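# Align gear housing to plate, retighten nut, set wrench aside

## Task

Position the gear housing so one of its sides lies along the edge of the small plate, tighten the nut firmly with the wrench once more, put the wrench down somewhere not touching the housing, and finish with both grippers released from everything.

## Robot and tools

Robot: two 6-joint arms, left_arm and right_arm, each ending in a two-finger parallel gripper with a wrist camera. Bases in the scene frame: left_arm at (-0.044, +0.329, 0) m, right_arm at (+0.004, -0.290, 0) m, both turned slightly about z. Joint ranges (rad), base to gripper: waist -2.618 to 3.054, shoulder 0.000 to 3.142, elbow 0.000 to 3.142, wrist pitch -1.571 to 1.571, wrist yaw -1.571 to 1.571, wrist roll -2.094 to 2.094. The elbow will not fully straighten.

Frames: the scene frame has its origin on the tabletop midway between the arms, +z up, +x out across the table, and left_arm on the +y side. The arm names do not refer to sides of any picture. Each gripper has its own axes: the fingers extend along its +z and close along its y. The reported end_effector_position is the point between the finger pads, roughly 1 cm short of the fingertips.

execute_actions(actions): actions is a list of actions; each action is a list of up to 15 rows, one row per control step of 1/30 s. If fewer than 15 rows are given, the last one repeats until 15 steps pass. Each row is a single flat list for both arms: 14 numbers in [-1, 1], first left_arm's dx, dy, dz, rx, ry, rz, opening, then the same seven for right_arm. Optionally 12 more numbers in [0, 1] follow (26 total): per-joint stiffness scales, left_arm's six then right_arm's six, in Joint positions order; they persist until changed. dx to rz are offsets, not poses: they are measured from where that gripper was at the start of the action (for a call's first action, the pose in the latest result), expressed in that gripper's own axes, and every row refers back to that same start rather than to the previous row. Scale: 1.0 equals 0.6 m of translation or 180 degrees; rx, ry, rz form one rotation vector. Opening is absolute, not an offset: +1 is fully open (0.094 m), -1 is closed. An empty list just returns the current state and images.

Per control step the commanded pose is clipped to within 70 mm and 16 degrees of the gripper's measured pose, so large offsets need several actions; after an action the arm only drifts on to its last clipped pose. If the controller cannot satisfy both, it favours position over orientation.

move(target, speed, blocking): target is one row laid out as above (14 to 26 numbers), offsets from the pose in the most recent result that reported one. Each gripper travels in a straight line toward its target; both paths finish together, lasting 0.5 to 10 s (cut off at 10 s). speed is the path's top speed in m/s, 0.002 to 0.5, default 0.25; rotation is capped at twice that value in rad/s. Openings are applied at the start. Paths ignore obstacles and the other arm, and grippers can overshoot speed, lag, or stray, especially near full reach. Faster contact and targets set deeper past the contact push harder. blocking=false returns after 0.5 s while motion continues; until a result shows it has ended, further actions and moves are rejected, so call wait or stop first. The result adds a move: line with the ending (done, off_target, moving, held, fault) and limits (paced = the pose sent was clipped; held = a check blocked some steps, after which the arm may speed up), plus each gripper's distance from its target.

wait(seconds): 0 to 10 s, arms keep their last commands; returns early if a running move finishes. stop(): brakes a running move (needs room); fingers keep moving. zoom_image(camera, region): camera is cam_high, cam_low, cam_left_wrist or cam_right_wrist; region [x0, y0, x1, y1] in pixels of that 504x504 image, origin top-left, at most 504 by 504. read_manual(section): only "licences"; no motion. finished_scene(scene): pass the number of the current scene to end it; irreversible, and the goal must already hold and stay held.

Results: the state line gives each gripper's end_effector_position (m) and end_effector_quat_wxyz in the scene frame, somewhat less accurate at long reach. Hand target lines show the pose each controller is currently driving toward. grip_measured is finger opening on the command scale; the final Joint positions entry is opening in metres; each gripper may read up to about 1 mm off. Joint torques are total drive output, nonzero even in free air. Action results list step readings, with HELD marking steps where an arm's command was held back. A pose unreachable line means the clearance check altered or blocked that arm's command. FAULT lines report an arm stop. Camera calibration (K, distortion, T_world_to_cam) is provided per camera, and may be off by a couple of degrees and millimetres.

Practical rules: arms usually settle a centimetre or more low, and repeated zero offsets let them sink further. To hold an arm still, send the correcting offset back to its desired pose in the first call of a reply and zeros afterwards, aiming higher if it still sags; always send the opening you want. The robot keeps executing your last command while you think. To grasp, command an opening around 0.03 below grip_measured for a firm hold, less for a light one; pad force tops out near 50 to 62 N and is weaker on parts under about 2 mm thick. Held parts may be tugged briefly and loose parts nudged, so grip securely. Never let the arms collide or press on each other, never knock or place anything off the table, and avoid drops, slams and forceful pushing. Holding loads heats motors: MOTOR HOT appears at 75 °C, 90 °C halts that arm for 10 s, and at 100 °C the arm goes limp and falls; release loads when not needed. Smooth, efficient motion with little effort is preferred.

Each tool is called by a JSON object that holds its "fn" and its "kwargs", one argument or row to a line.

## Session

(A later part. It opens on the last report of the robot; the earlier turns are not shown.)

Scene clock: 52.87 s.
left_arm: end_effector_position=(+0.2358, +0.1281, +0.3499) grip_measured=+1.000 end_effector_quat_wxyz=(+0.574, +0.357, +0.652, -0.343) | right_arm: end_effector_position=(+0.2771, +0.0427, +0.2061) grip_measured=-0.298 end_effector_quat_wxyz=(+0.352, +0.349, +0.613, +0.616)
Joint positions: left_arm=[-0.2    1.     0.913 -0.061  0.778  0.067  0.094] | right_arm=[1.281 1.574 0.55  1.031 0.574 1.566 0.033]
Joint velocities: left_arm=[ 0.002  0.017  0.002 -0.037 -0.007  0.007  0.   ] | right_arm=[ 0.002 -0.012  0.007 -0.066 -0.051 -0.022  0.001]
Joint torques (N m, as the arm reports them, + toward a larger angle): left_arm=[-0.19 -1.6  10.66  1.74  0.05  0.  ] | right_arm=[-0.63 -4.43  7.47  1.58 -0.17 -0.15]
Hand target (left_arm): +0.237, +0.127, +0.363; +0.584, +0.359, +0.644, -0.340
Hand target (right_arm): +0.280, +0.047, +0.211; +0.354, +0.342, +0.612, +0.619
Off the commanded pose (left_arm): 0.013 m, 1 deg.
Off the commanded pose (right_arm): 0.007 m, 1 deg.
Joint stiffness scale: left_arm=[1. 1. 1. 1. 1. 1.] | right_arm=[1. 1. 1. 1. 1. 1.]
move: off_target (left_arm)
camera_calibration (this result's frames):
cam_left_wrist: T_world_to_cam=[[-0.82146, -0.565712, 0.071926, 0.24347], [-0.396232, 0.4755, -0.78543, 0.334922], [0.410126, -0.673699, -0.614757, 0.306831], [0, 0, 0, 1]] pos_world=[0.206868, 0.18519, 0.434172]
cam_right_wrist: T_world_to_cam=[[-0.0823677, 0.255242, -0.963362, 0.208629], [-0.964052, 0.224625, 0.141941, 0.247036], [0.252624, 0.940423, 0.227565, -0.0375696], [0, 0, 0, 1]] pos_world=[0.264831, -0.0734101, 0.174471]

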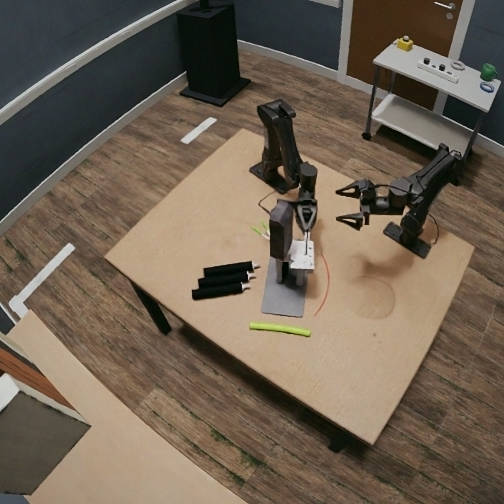

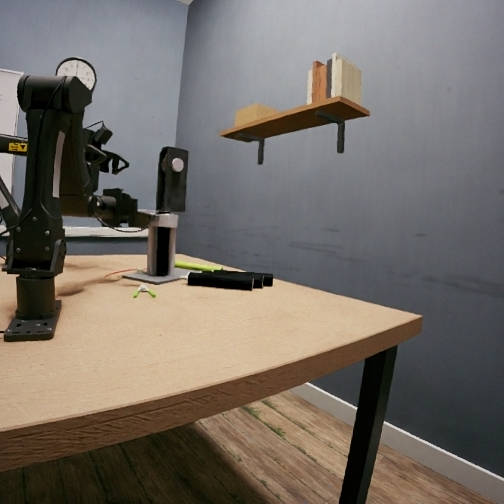

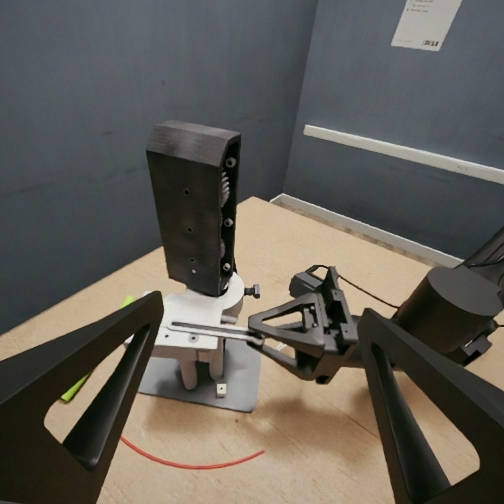

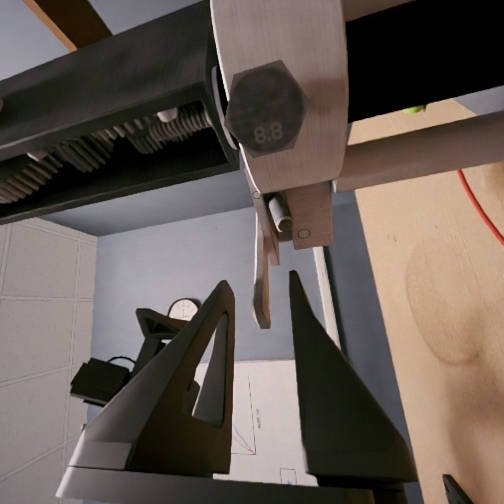

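{"fn": "move", "kwargs": {
  "target": [0,0,0,0,0,0,1,0,0.005,0,0,0,0,-1]
}}

{"fn": "move", "kwargs": {
  "target": [0,0,0,0,0,0,1,-0.02,0.05,-0.16,0,0,0,-1],
  "speed": 0.15
}}

{"fn": "move", "kwargs": {
  "target": [0,0,0,0,0,0,1,0,0,0,0,0,-0.99,-1],
  "speed": 0.5
}}

{"fn": "move", "kwargs": {
  "target": [0,0,0,0,0,0,1,0,0,0,0,0.105,-0.01,-1]
}}

Scene clock: 53.73 s.
left_arm: end_effector_position=(+0.2358, +0.1281, +0.3499) grip_measured=+1.000 end_effector_quat_wxyz=(+0.574, +0.357, +0.652, -0.343) | right_arm: end_effector_position=(+0.2770, +0.0429, +0.2072) grip_measured=-0.911 end_effector_quat_wxyz=(+0.350, +0.350, +0.610, +0.619)
Joint positions: left_arm=[-0.2    1.     0.913 -0.061  0.778  0.067  0.094] | right_arm=[1.281 1.574 0.55  1.037 0.573 1.57  0.004]
Joint velocities: left_arm=[ 0.007 -0.007 -0.012 -0.022  0.007  0.007  0.   ] | right_arm=[ 0.022  0.002 -0.002  0.022  0.081 -0.007 -0.   ]
Joint torques (N m, as the arm reports them, + toward a larger angle): left_arm=[ 0.04 -2.49  7.52  1.77  0.09 -0.01] | right_arm=[ 0.07 -5.8   6.15  1.35  0.03 -0.04]
Hand target (left_arm): +0.236, +0.128, +0.350; +0.574, +0.357, +0.652, -0.343
Hand target (right_arm): +0.277, +0.043, +0.209; +0.352, +0.349, +0.612, +0.616
Off the commanded pose (left_arm): 0.000 m, 0 deg.
Off the commanded pose (right_arm): 0.002 m, 0 deg.
Joint stiffness scale: left_arm=[1. 1. 1. 1. 1. 1.] | right_arm=[1. 1. 1. 1. 1. 1.]
move: done
camera_calibration (this result's frames):
cam_left_wrist: T_world_to_cam=[[-0.82146, -0.565712, 0.071926, 0.24347], [-0.396232, 0.4755, -0.78543, 0.334922], [0.410126, -0.673699, -0.614757, 0.306831], [0, 0, 0, 1]] pos_world=[0.206868, 0.18519, 0.434172]
cam_right_wrist: T_world_to_cam=[[-0.0824311, 0.263214, -0.961209, 0.208941], [-0.964352, 0.222291, 0.143572, 0.246572], [0.251458, 0.938778, 0.235508, -0.0392185], [0, 0, 0, 1]] pos_world=[0.264867, -0.0729895, 0.174671]

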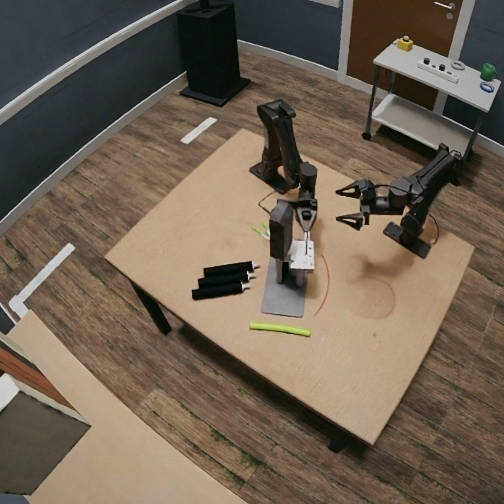

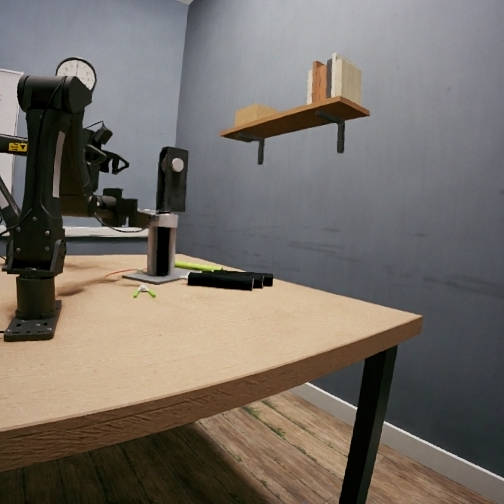

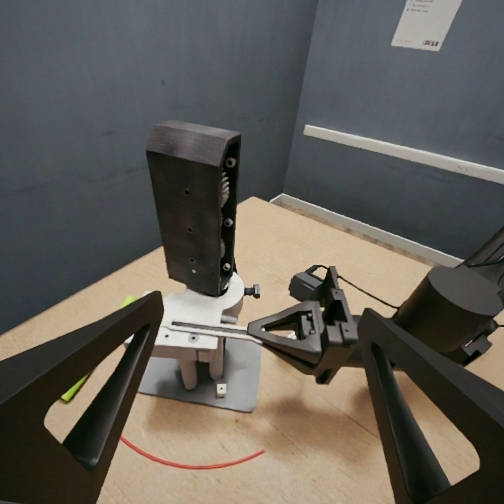

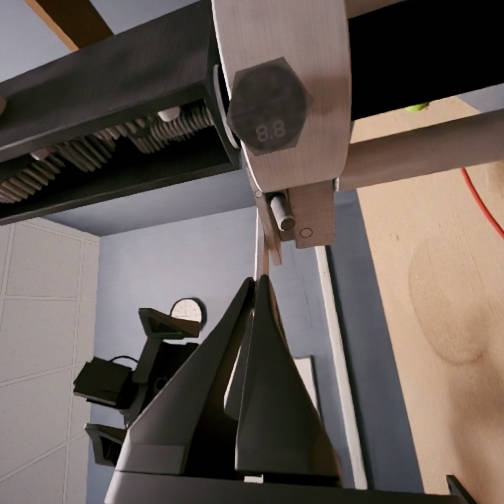

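Scene clock: 55.13 s.
left_arm: end_effector_position=(+0.2358, +0.1281, +0.3499) grip_measured=+1.000 end_effector_quat_wxyz=(+0.574, +0.357, +0.652, -0.343) | right_arm: end_effector_position=(+0.2033, -0.0139, +0.2330) grip_measured=-0.911 end_effector_quat_wxyz=(+0.346, +0.349, +0.613, +0.618)
Joint positions: left_arm=[-0.2    1.     0.913 -0.061  0.778  0.067  0.094] | right_arm=[1.491 1.092 0.351 0.748 0.777 1.574 0.004]
Joint velocities: left_arm=[-0.017  0.007  0.017 -0.037 -0.037 -0.051  0.   ] | right_arm=[-0.012  0.002  0.007  0.037  0.022 -0.007 -0.   ]
Joint torques (N m, as the arm reports them, + toward a larger angle): left_arm=[-0.08 -2.41  7.61  1.78  0.09 -0.01] | right_arm=[ 0.82 -3.39  6.44  1.35  0.19 -0.04]
Hand target (left_arm): +0.236, +0.128, +0.350; +0.574, +0.357, +0.652, -0.343
Hand target (right_arm): +0.202, -0.017, +0.236; +0.349, +0.351, +0.610, +0.619
Off the commanded pose (left_arm): 0.000 m, 0 deg.
Off the commanded pose (right_arm): 0.005 m, 1 deg.
Joint stiffness scale: left_arm=[1. 1. 1. 1. 1. 1.] | right_arm=[1. 1. 1. 1. 1. 1.]
move: done
camera_calibration (this result's frames):
cam_left_wrist: T_world_to_cam=[[-0.82146, -0.565712, 0.071926, 0.24347], [-0.396232, 0.4755, -0.78543, 0.334922], [0.410126, -0.673699, -0.614757, 0.306831], [0, 0, 0, 1]] pos_world=[0.206868, 0.18519, 0.434172]
cam_right_wrist: T_world_to_cam=[[-0.0898957, 0.260945, -0.961159, 0.244059], [-0.965004, 0.215886, 0.148866, 0.183251], [0.246346, 0.940904, 0.232405, 0.028357], [0, 0, 0, 1]] pos_world=[0.191792, -0.129928, 0.200709]

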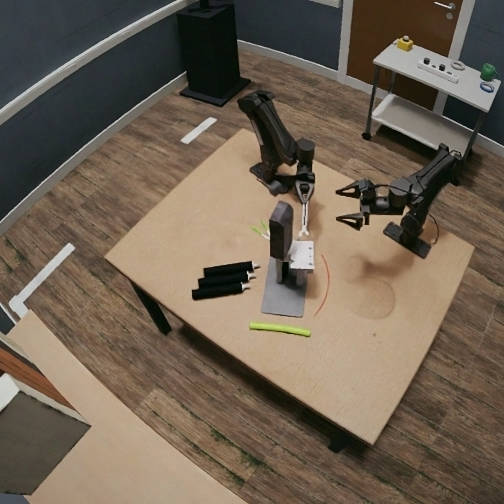

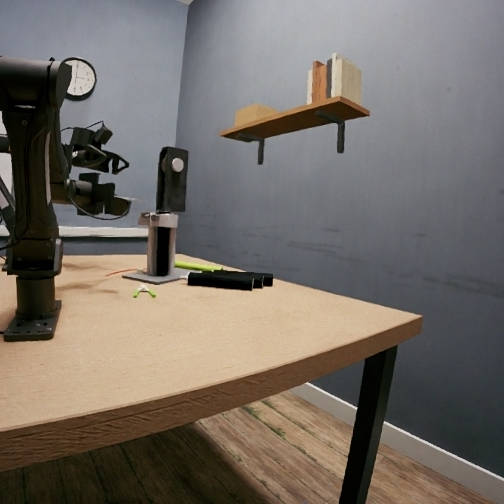

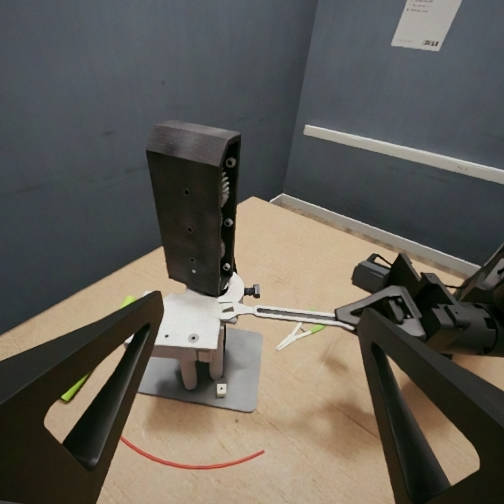

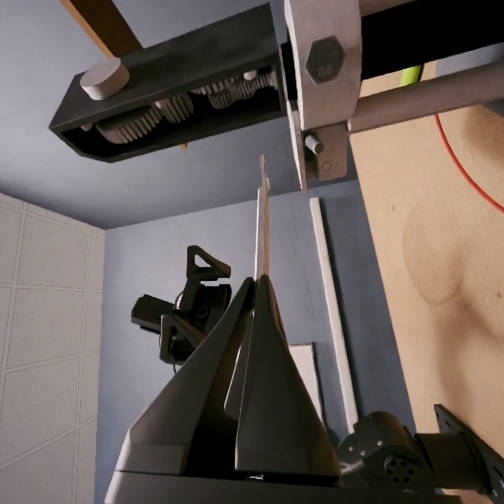

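Scene clock: 59.00 s.
left_arm: end_effector_position=(+0.2358, +0.1281, +0.3499) grip_measured=+1.000 end_effector_quat_wxyz=(+0.574, +0.357, +0.652, -0.343) | right_arm: end_effector_position=(+0.2033, -0.0140, +0.2273) grip_measured=-0.909 end_effector_quat_wxyz=(+0.614, -0.617, +0.356, -0.339)
Joint positions: left_arm=[-0.2    1.     0.913 -0.061  0.778  0.067  0.094] | right_arm=[ 1.491  1.092  0.351  0.719  0.777 -1.537  0.004]
Joint velocities: left_arm=[-0.007  0.017 -0.002 -0.066  0.022  0.037  0.   ] | right_arm=[-0.017 -0.002 -0.007  0.051  0.081  0.051  0.001]
Joint torques (N m, as the arm reports them, + toward a larger angle): left_arm=[-0.04 -2.4   7.61  1.79  0.08  0.02] | right_arm=[ 0.02 -2.03  6.72  1.71  0.02  0.02]
Hand target (left_arm): +0.236, +0.128, +0.350; +0.574, +0.357, +0.652, -0.343
Hand target (right_arm): +0.203, -0.014, +0.233; +0.624, -0.607, +0.359, -0.336
Off the commanded pose (left_arm): 0.000 m, 0 deg.
Off the commanded pose (right_arm): 0.006 m, 2 deg.
Joint stiffness scale: left_arm=[1. 1. 1. 1. 1. 1.] | right_arm=[1. 1. 1. 1. 1. 1.]
move: done
camera_calibration (this result's frames):
cam_left_wrist: T_world_to_cam=[[-0.82146, -0.565712, 0.071926, 0.24347], [-0.396232, 0.4755, -0.78543, 0.334922], [0.410126, -0.673699, -0.614757, 0.306831], [0, 0, 0, 1]] pos_world=[0.206868, 0.18519, 0.434172]
cam_right_wrist: T_world_to_cam=[[0.203431, -0.204549, 0.957484, -0.263631], [-0.262444, -0.953538, -0.147946, 0.0923761], [0.94326, -0.221189, -0.247662, -0.0190885], [0, 0, 0, 1]] pos_world=[0.0958796, 0.0299365, 0.261361]

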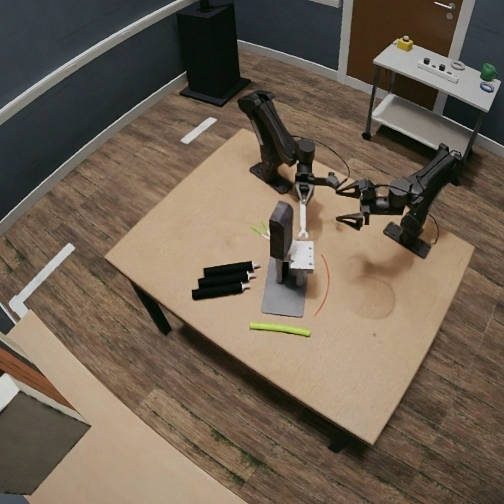

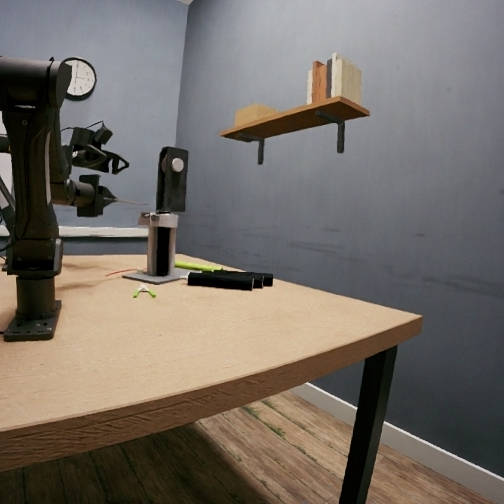

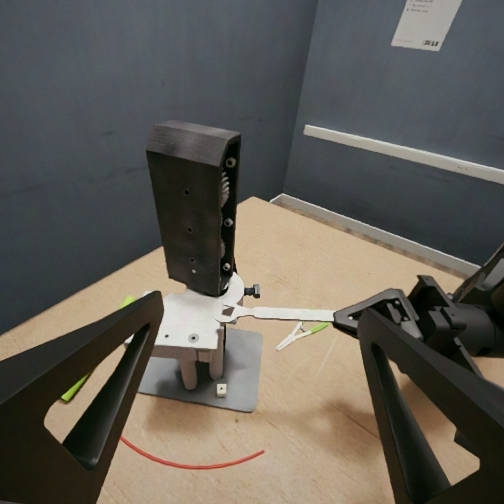

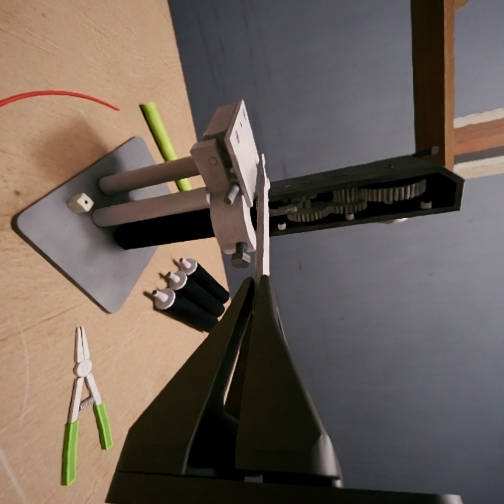

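Scene clock: 60.30 s.
left_arm: end_effector_position=(+0.2358, +0.1281, +0.3499) grip_measured=+1.000 end_effector_quat_wxyz=(+0.574, +0.357, +0.652, -0.343) | right_arm: end_effector_position=(+0.2030, -0.0175, +0.2178) grip_measured=-0.909 end_effector_quat_wxyz=(+0.532, -0.574, +0.431, -0.450)
Joint positions: left_arm=[-0.2    1.     0.913 -0.061  0.778  0.067  0.094] | right_arm=[ 1.632  1.335  0.479  0.765  1.234 -1.542  0.004]
Joint velocities: left_arm=[ 0.007 -0.027 -0.012 -0.022 -0.051  0.007  0.   ] | right_arm=[ 0.007  0.017 -0.012  0.022 -0.022 -0.022 -0.   ]
Joint torques (N m, as the arm reports them, + toward a larger angle): left_arm=[-0.09 -2.33  7.63  1.78  0.1   0.03] | right_arm=[ 0.66 -2.8   8.05  1.42  0.25  0.05]
Hand target (left_arm): +0.236, +0.128, +0.350; +0.574, +0.357, +0.652, -0.343
Hand target (right_arm): +0.203, -0.015, +0.227; +0.542, -0.558, +0.443, -0.445
Off the commanded pose (left_arm): 0.000 m, 0 deg.
Off the commanded pose (right_arm): 0.010 m, 2 deg.
Joint stiffness scale: left_arm=[1. 1. 1. 1. 1. 1.] | right_arm=[1. 1. 1. 1. 1. 1.]
move: done
camera_calibration (this result's frames):
cam_left_wrist: T_world_to_cam=[[-0.82146, -0.565712, 0.071926, 0.24347], [-0.396232, 0.4755, -0.78543, 0.334922], [0.410126, -0.673699, -0.614757, 0.306831], [0, 0, 0, 1]] pos_world=[0.206868, 0.18519, 0.434172]
cam_right_wrist: T_world_to_cam=[[0.126649, -0.183357, 0.974854, -0.243055], [-0.545437, -0.833733, -0.0859532, 0.133586], [0.828528, -0.520836, -0.205602, -0.0129982], [0, 0, 0, 1]] pos_world=[0.114415, 0.0600387, 0.245753]

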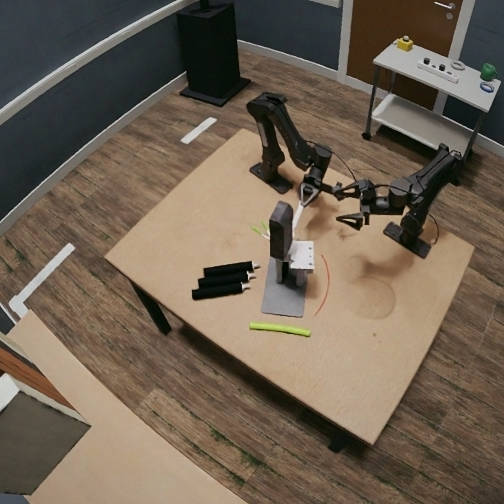

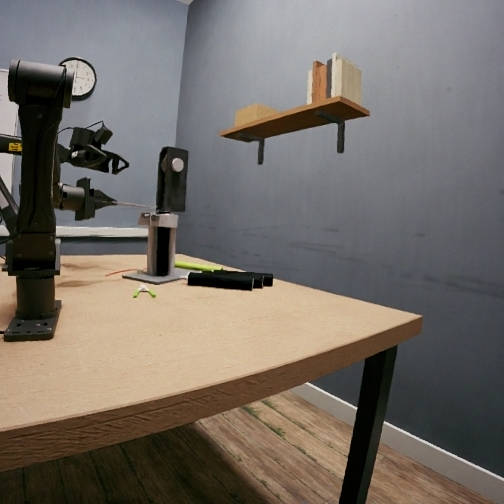

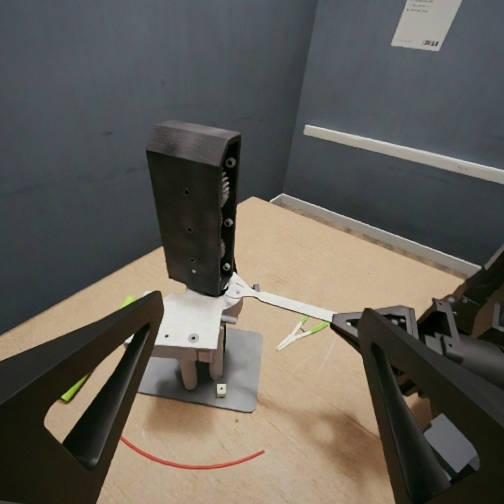

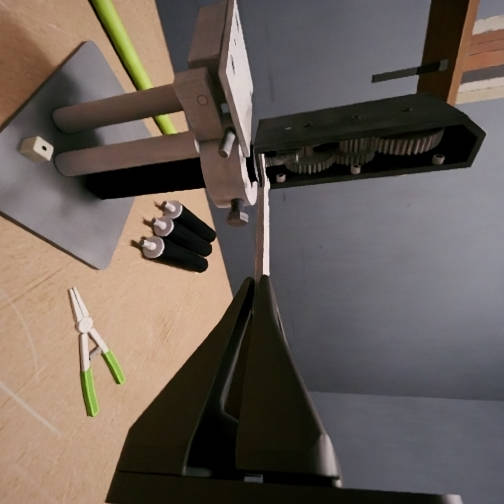

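{"fn": "move", "kwargs": {
  "target": [-0.05,-0.057,0.21,0,0.2,0.1,1,0,-0.032,0.02,0.012,0,0.03,-1]
}}

Scene clock: 62.67 s.
left_arm: end_effector_position=(+0.2728, +0.0046, +0.3550) grip_measured=+1.000 end_effector_quat_wxyz=(+0.376, +0.541, +0.742, -0.125) | right_arm: end_effector_position=(+0.2123, -0.0190, +0.2261) grip_measured=-0.909 end_effector_quat_wxyz=(+0.548, -0.556, +0.442, -0.442)
Joint positions: left_arm=[-0.684  1.769  2.159 -1.157  0.153  0.455  0.094] | right_arm=[ 1.593  1.335  0.479  0.83   1.2   -1.553  0.004]
Joint velocities: left_arm=[ 0.002  0.002 -0.007  0.022 -0.007 -0.037  0.   ] | right_arm=[-0.012 -0.012 -0.017 -0.037  0.022  0.007  0.001]
Joint torques (N m, as the arm reports them, + toward a larger angle): left_arm=[-0.47 -7.72  9.48  1.56  0.06  0.05] | right_arm=[-0.7  -2.87  8.35  1.44 -0.08  0.04]
Hand target (left_arm): +0.272, +0.003, +0.368; +0.391, +0.541, +0.734, -0.126
Hand target (right_arm): +0.214, -0.014, +0.236; +0.563, -0.543, +0.449, -0.432
Off the commanded pose (left_arm): 0.013 m, 2 deg.
Off the commanded pose (right_arm): 0.012 m, 3 deg.
Joint stiffness scale: left_arm=[1. 1. 1. 1. 1. 1.] | right_arm=[1. 1. 1. 1. 1. 1.]
move: off_target (left_arm, right_arm)
camera_calibration (this result's frames):
cam_left_wrist: T_world_to_cam=[[-0.862124, -0.449425, -0.234008, 0.322833], [-0.39556, 0.885576, -0.243488, 0.217792], [0.316662, -0.117353, -0.941251, 0.350405], [0, 0, 0, 1]] pos_world=[0.253511, -0.00666108, 0.458395]
cam_right_wrist: T_world_to_cam=[[0.1169, -0.236817, 0.964496, -0.249226], [-0.548401, -0.825063, -0.136114, 0.150257], [0.828004, -0.513019, -0.22632, -0.0148392], [0, 0, 0, 1]] pos_world=[0.123822, 0.0573378, 0.257471]

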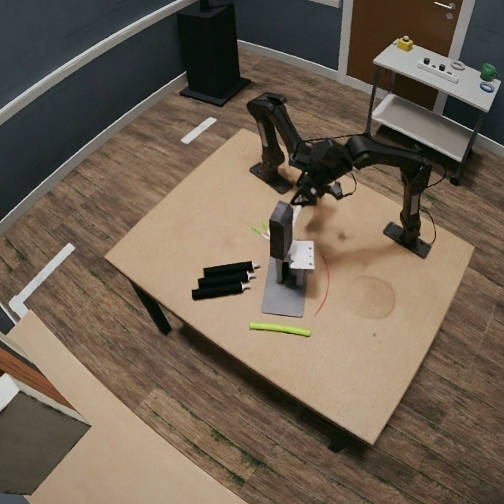

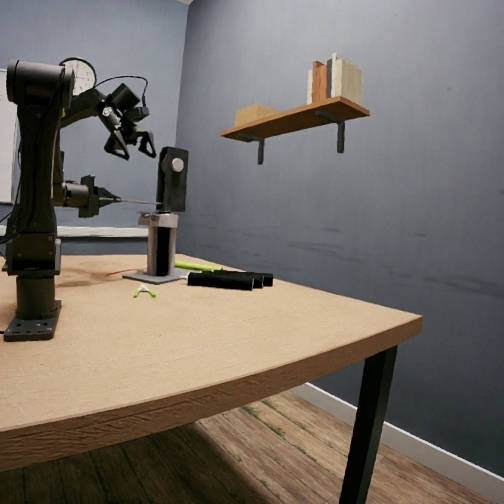

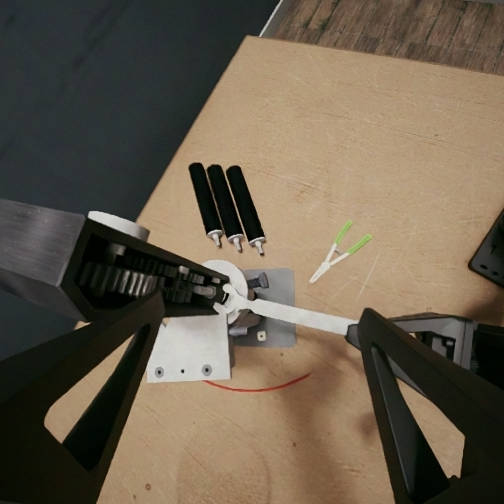

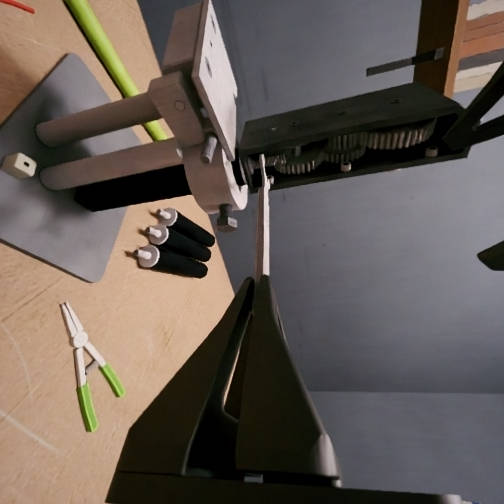

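{"fn": "zoom_image", "kwargs": {
  "camera": "cam_left_wrist",
  "region": [170, 250, 280, 340]
}}

{"fn": "zoom_image", "kwargs": {
  "camera": "cam_right_wrist",
  "region": [220, 130, 310, 220]
}}

Region (170, 250, 280, 340) of cam_left_wrist's 504x504 image, scaled by 4.582, with more detail than that image has; it fills the top 412 rows of this view, and the rest is white.

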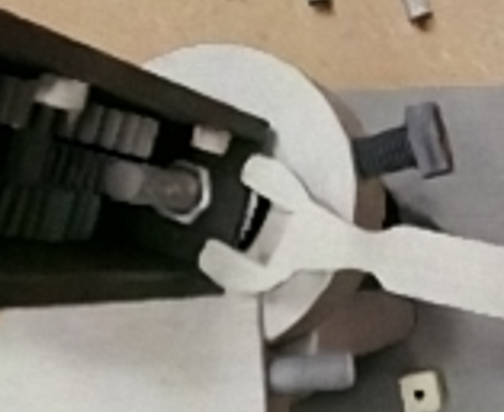

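Region (220, 130, 310, 220) of cam_right_wrist's 504x504 image, scaled by 5.600, with more detail than that image has.

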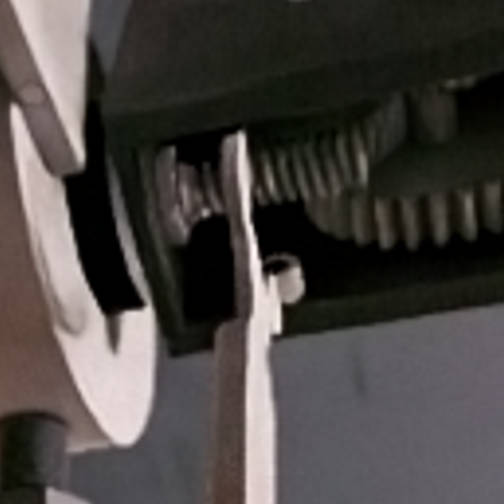

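{"fn": "move", "kwargs": {
  "target": [0,0,0,0,0,0,1,0.006,0.012,0,0,0,0,-1],
  "speed": 0.03
}}

{"fn": "zoom_image", "kwargs": {
  "camera": "cam_left_wrist",
  "region": [170, 250, 280, 340]
}}

{"fn": "zoom_image", "kwargs": {
  "camera": "cam_right_wrist",
  "region": [220, 130, 310, 220]
}}

Scene clock: 63.67 s.
left_arm: end_effector_position=(+0.2727, +0.0048, +0.3547) grip_measured=+1.000 end_effector_quat_wxyz=(+0.375, +0.541, +0.742, -0.125) | right_arm: end_effector_position=(+0.2118, -0.0221, +0.2199) grip_measured=-0.909 end_effector_quat_wxyz=(+0.543, -0.561, +0.439, -0.445)
Joint positions: left_arm=[-0.684  1.769  2.159 -1.159  0.153  0.455  0.094] | right_arm=[ 1.593  1.335  0.459  0.836  1.2   -1.556  0.004]
Joint velocities: left_arm=[-0.012 -0.002  0.002 -0.022 -0.007 -0.007  0.   ] | right_arm=[ 0.017 -0.007 -0.017  0.007  0.022  0.066 -0.002]
Joint torques (N m, as the arm reports them, + toward a larger angle): left_arm=[-0.04 -7.65  6.33  1.64  0.09  0.  ] | right_arm=[-0.43 -2.93  5.46  1.45 -0.03  0.04]
Hand target (left_arm): +0.273, +0.005, +0.355; +0.376, +0.541, +0.742, -0.125
Hand target (right_arm): +0.213, -0.023, +0.219; +0.548, -0.556, +0.442, -0.441
Off the commanded pose (left_arm): 0.000 m, 0 deg.
Off the commanded pose (right_arm): 0.002 m, 1 deg.
Joint stiffness scale: left_arm=[1. 1. 1. 1. 1. 1.] | right_arm=[1. 1. 1. 1. 1. 1.]
move: done
camera_calibration (this result's frames):
cam_left_wrist: T_world_to_cam=[[-0.862222, -0.449375, -0.23374, 0.322675], [-0.396034, 0.885765, -0.242029, 0.217083], [0.3158, -0.116114, -0.941694, 0.350601], [0, 0, 0, 1]] pos_world=[0.25347, -0.0065721, 0.458121]
cam_right_wrist: T_world_to_cam=[[0.11849, -0.220079, 0.968259, -0.244699], [-0.548585, -0.827306, -0.120908, 0.14326], [0.827656, -0.516846, -0.21876, -0.0191141], [0, 0, 0, 1]] pos_world=[0.123405, 0.0547879, 0.250072]

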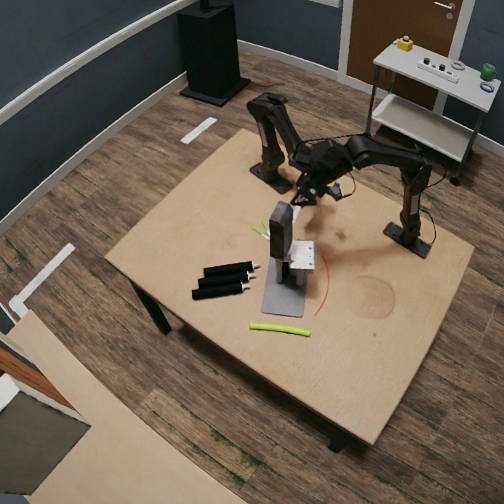

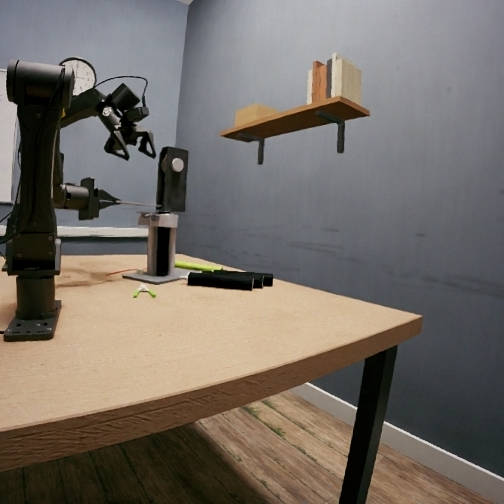

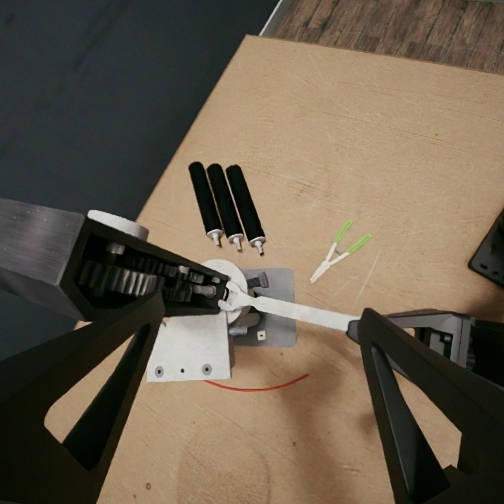

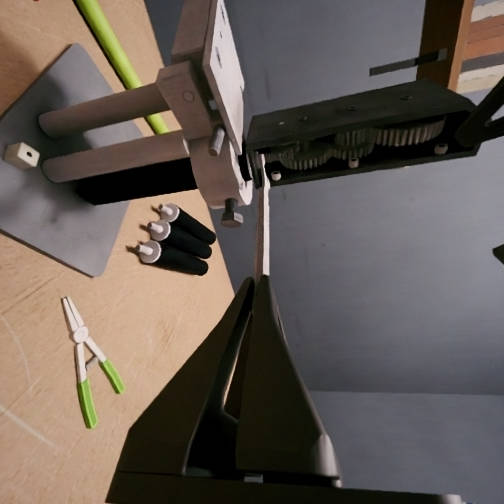

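Region (170, 250, 280, 340) of cam_left_wrist's 504x504 image, scaled by 4.582, with more detail than that image has; it fills the top 412 rows of this view, and the rest is white.

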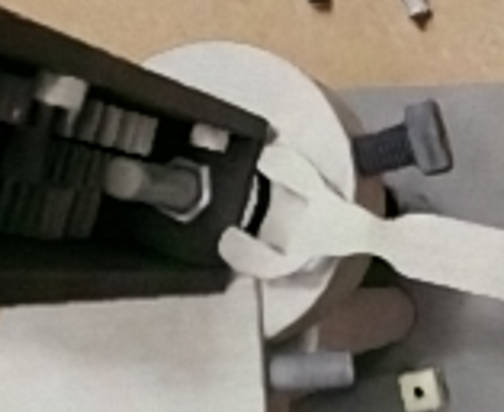

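Region (220, 130, 310, 220) of cam_right_wrist's 504x504 image, scaled by 5.600, with more detail than that image has.

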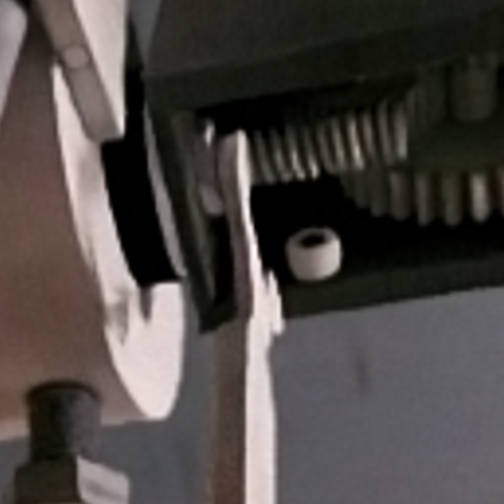

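{"fn": "move", "kwargs": {
  "target": [0,0,0,0,0,0,1,0,0,0.042,0,0,0.008,-1],
  "speed": 0.02
}}

{"fn": "zoom_image", "kwargs": {
  "camera": "cam_left_wrist",
  "region": [170, 250, 280, 340]
}}

{"fn": "zoom_image", "kwargs": {
  "camera": "cam_right_wrist",
  "region": [220, 130, 310, 220]
}}

Scene clock: 65.30 s.
left_arm: end_effector_position=(+0.2727, +0.0048, +0.3547) grip_measured=+1.000 end_effector_quat_wxyz=(+0.375, +0.541, +0.742, -0.125) | right_arm: end_effector_position=(+0.2264, -0.0192, +0.2138) grip_measured=-0.909 end_effector_quat_wxyz=(+0.542, -0.568, +0.434, -0.442)
Joint positions: left_arm=[-0.684  1.769  2.159 -1.159  0.153  0.455  0.094] | right_arm=[ 1.529  1.366  0.459  0.858  1.123 -1.557  0.004]
Joint velocities: left_arm=[-0.002 -0.012  0.007  0.007 -0.022  0.007  0.   ] | right_arm=[ 0.002 -0.002 -0.012 -0.066  0.022 -0.051 -0.001]
Joint torques (N m, as the arm reports them, + toward a larger angle): left_arm=[-0.05 -7.6   6.44  1.63  0.07  0.01] | right_arm=[-3.19 -2.26  8.4   1.37 -0.13  0.13]
Hand target (left_arm): +0.273, +0.005, +0.355; +0.375, +0.541, +0.742, -0.125
Hand target (right_arm): +0.236, -0.017, +0.220; +0.549, -0.555, +0.445, -0.439
Off the commanded pose (left_arm): 0.000 m, 0 deg.
Off the commanded pose (right_arm): 0.012 m, 2 deg.
Joint stiffness scale: left_arm=[1. 1. 1. 1. 1. 1.] | right_arm=[1. 1. 1. 1. 1. 1.]
move: off_target (right_arm)
camera_calibration (this result's frames):
cam_left_wrist: T_world_to_cam=[[-0.862222, -0.449375, -0.23374, 0.322675], [-0.396034, 0.885765, -0.242029, 0.217083], [0.3158, -0.116114, -0.941694, 0.350601], [0, 0, 0, 1]] pos_world=[0.25347, -0.0065721, 0.458121]
cam_right_wrist: T_world_to_cam=[[0.125941, -0.209219, 0.969725, -0.241631], [-0.537745, -0.835836, -0.110494, 0.148035], [0.833648, -0.507549, -0.217772, -0.0324904], [0, 0, 0, 1]] pos_world=[0.137122, 0.056689, 0.243597]

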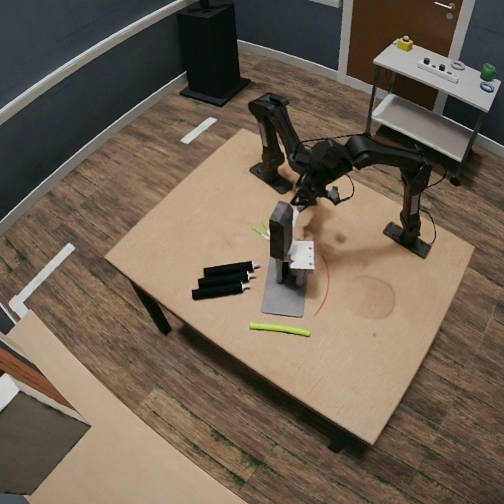

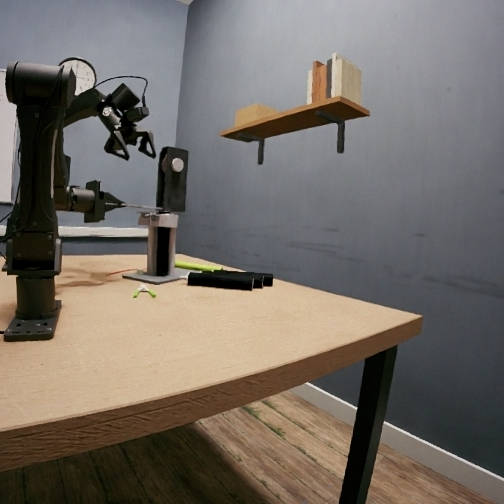

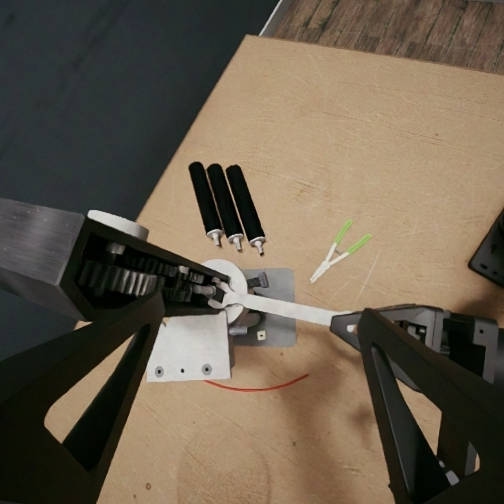

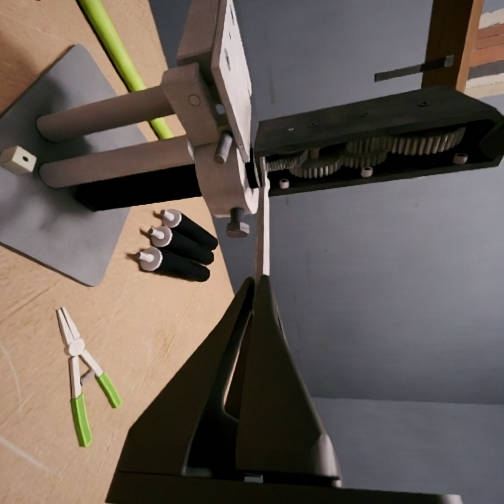

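Region (170, 250, 280, 340) of cam_left_wrist's 504x504 image, scaled by 4.582, with more detail than that image has; it fills the top 412 rows of this view, and the rest is white.

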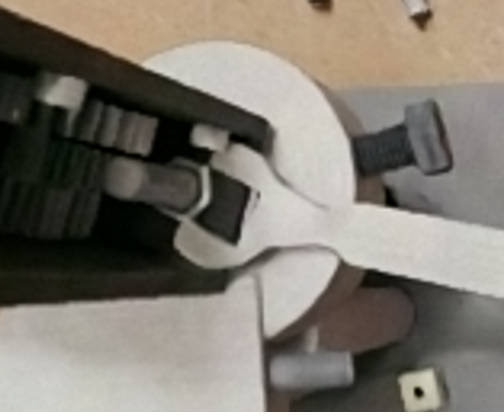

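Region (220, 130, 310, 220) of cam_right_wrist's 504x504 image, scaled by 5.600, with more detail than that image has.

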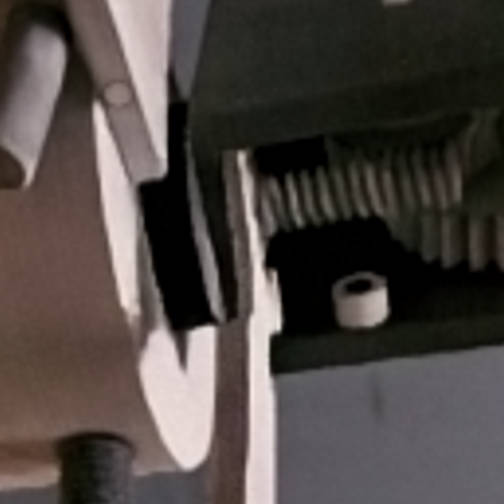

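{"fn": "move", "kwargs": {
  "target": [0,0,0,0,0,0,1,0,-0.006,0.022,0,0.018,0.01,-1],
  "speed": 0.02
}}

{"fn": "zoom_image", "kwargs": {
  "camera": "cam_left_wrist",
  "region": [170, 250, 280, 340]
}}

Scene clock: 67.30 s.
left_arm: end_effector_position=(+0.2727, +0.0048, +0.3547) grip_measured=+1.000 end_effector_quat_wxyz=(+0.375, +0.541, +0.742, -0.125) | right_arm: end_effector_position=(+0.2266, -0.0184, +0.2130) grip_measured=-0.909 end_effector_quat_wxyz=(+0.539, -0.559, +0.444, -0.447)
Joint positions: left_arm=[-0.684  1.769  2.159 -1.159  0.153  0.455  0.094] | right_arm=[ 1.538  1.394  0.474  0.872  1.159 -1.547  0.004]
Joint velocities: left_arm=[-0.007 -0.002 -0.002 -0.007 -0.007 -0.022  0.   ] | right_arm=[-0.012  0.007  0.007 -0.037  0.022 -0.007 -0.001]
Joint torques (N m, as the arm reports them, + toward a larger angle): left_arm=[ 0.03 -7.73  6.15  1.62  0.09 -0.01] | right_arm=[-3.89 -1.94  9.15  1.19 -0.05  0.18]
Hand target (left_arm): +0.273, +0.005, +0.355; +0.375, +0.541, +0.742, -0.125
Hand target (right_arm): +0.238, -0.017, +0.217; +0.537, -0.547, +0.458, -0.450
Off the commanded pose (left_arm): 0.000 m, 0 deg.
Off the commanded pose (right_arm): 0.014 m, 2 deg.
Joint stiffness scale: left_arm=[1. 1. 1. 1. 1. 1.] | right_arm=[1. 1. 1. 1. 1. 1.]
move: off_target (right_arm)
camera_calibration (this result's frames):
cam_left_wrist: T_world_to_cam=[[-0.862222, -0.449375, -0.23374, 0.322675], [-0.396034, 0.885765, -0.242029, 0.217083], [0.3158, -0.116114, -0.941694, 0.350601], [0, 0, 0, 1]] pos_world=[0.25347, -0.0065721, 0.458121]
cam_right_wrist: T_world_to_cam=[[0.120145, -0.222402, 0.967524, -0.239231], [-0.560953, -0.819298, -0.118672, 0.156061], [0.819083, -0.528477, -0.223192, -0.0282854], [0, 0, 0, 1]] pos_world=[0.139454, 0.0597069, 0.243669]

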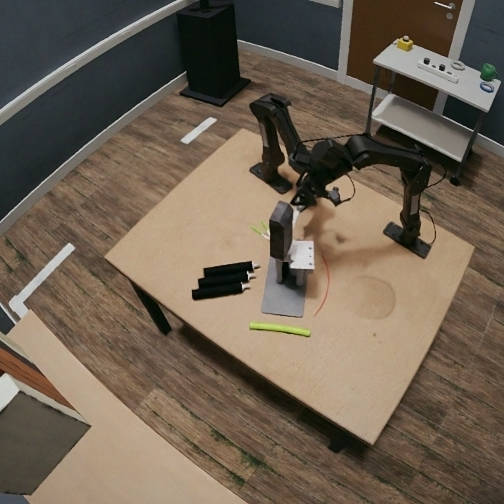

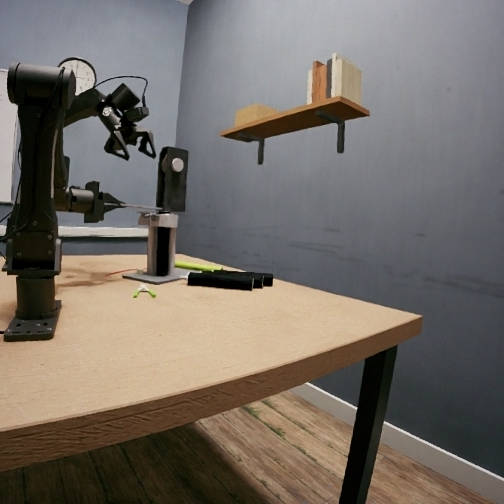

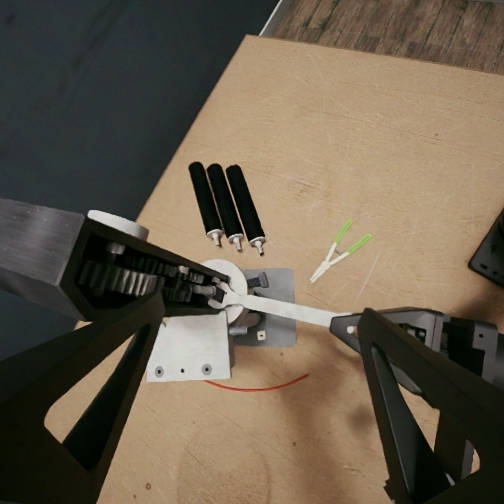

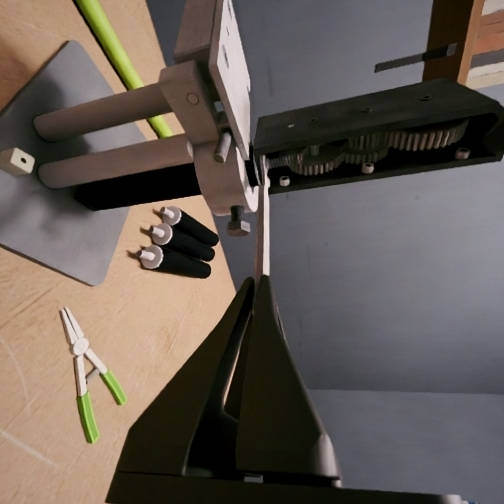

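Region (170, 250, 280, 340) of cam_left_wrist's 504x504 image, scaled by 4.582, with more detail than that image has; it fills the top 412 rows of this view, and the rest is white.

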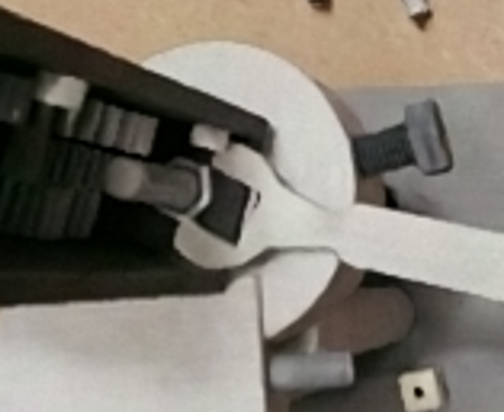

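Angle mismatch; swing handle toward +y while pushing lightly.

{"fn": "move", "kwargs": {
  "target": [0,0,0,0,0,0,1,-0.03,-0.016,0.012,0,0.04,0.012,-1],
  "speed": 0.03
}}

{"fn": "zoom_image", "kwargs": {
  "camera": "cam_left_wrist",
  "region": [170, 250, 280, 340]
}}

Scene clock: 70.20 s.
left_arm: end_effector_position=(+0.2727, +0.0048, +0.3547) grip_measured=+1.000 end_effector_quat_wxyz=(+0.375, +0.541, +0.742, -0.125) | right_arm: end_effector_position=(+0.2256, -0.0164, +0.2144) grip_measured=-0.909 end_effector_quat_wxyz=(+0.495, -0.520, +0.488, -0.496)
Joint positions: left_arm=[-0.684  1.769  2.159 -1.159  0.153  0.455  0.094] | right_arm=[ 1.579  1.513  0.598  0.817  1.376 -1.508  0.004]
Joint velocities: left_arm=[-0.007 -0.002 -0.002  0.007 -0.022  0.037  0.   ] | right_arm=[-0.002 -0.012 -0.002 -0.051 -0.007  0.007  0.   ]
Joint torques (N m, as the arm reports them, + toward a larger angle): left_arm=[ 0.05 -7.72  6.28  1.59  0.09  0.01] | right_arm=[-0.69 -3.64  9.18  1.2  -0.58  0.16]
Hand target (left_arm): +0.273, +0.005, +0.355; +0.375, +0.541, +0.742, -0.125
Hand target (right_arm): +0.228, -0.000, +0.222; +0.519, -0.521, +0.487, -0.472
Off the commanded pose (left_arm): 0.000 m, 0 deg.
Off the commanded pose (right_arm): 0.020 m, 4 deg.
Joint stiffness scale: left_arm=[1. 1. 1. 1. 1. 1.] | right_arm=[1. 1. 1. 1. 1. 1.]
move: off_target (right_arm)
camera_calibration (this result's frames):
cam_left_wrist: T_world_to_cam=[[-0.862222, -0.449375, -0.23374, 0.322675], [-0.396034, 0.885765, -0.242029, 0.217083], [0.3158, -0.116114, -0.941694, 0.350601], [0, 0, 0, 1]] pos_world=[0.25347, -0.0065721, 0.458121]
cam_right_wrist: T_world_to_cam=[[0.0787314, -0.228937, 0.970252, -0.23135], [-0.694907, -0.710443, -0.111245, 0.187698], [0.714777, -0.665476, -0.215024, -0.00658776], [0, 0, 0, 1]] pos_world=[0.153356, 0.0760005, 0.243932]

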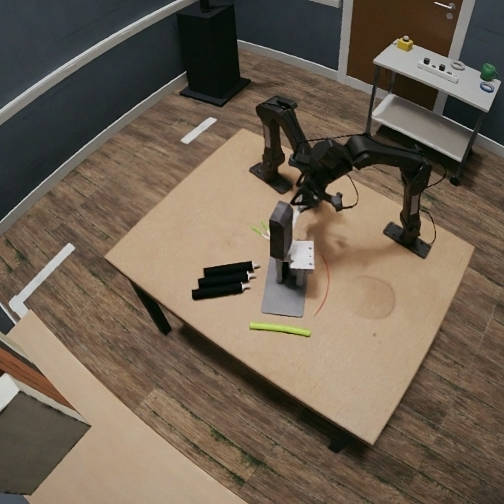

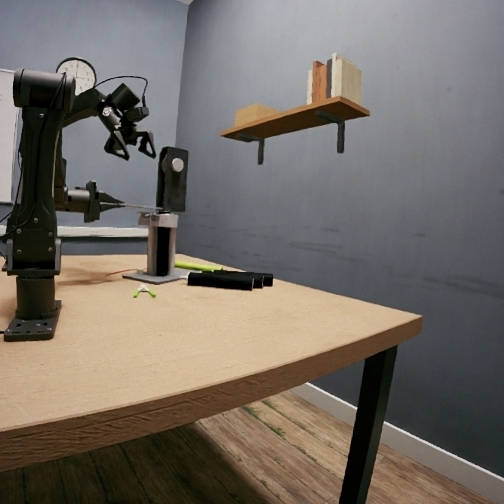

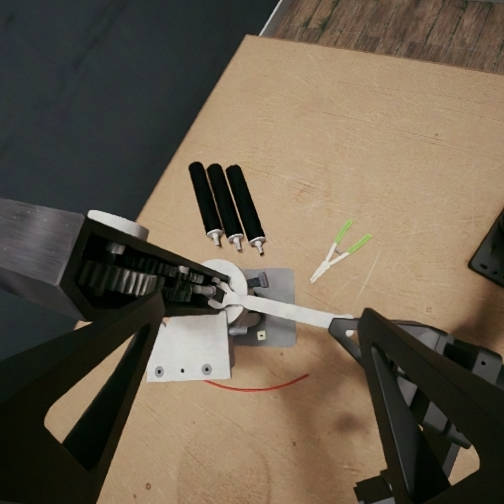

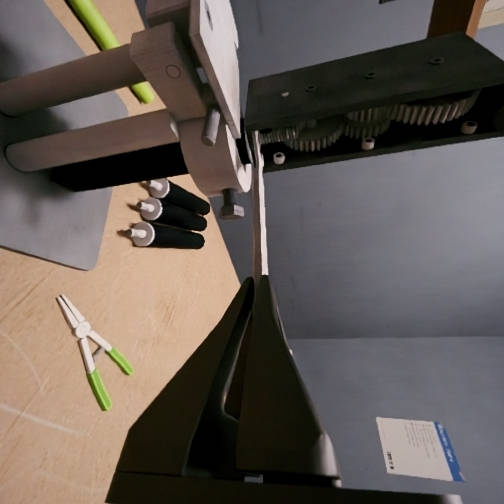

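Region (170, 250, 280, 340) of cam_left_wrist's 504x504 image, scaled by 4.582, with more detail than that image has; it fills the top 412 rows of this view, and the rest is white.

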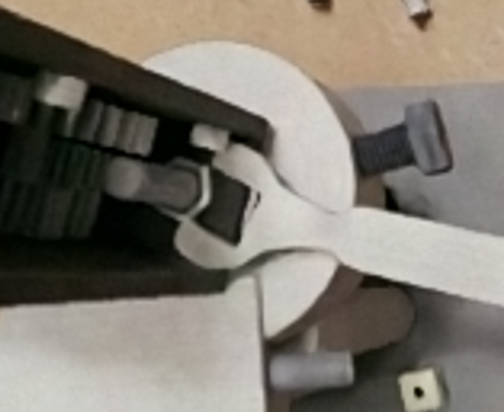

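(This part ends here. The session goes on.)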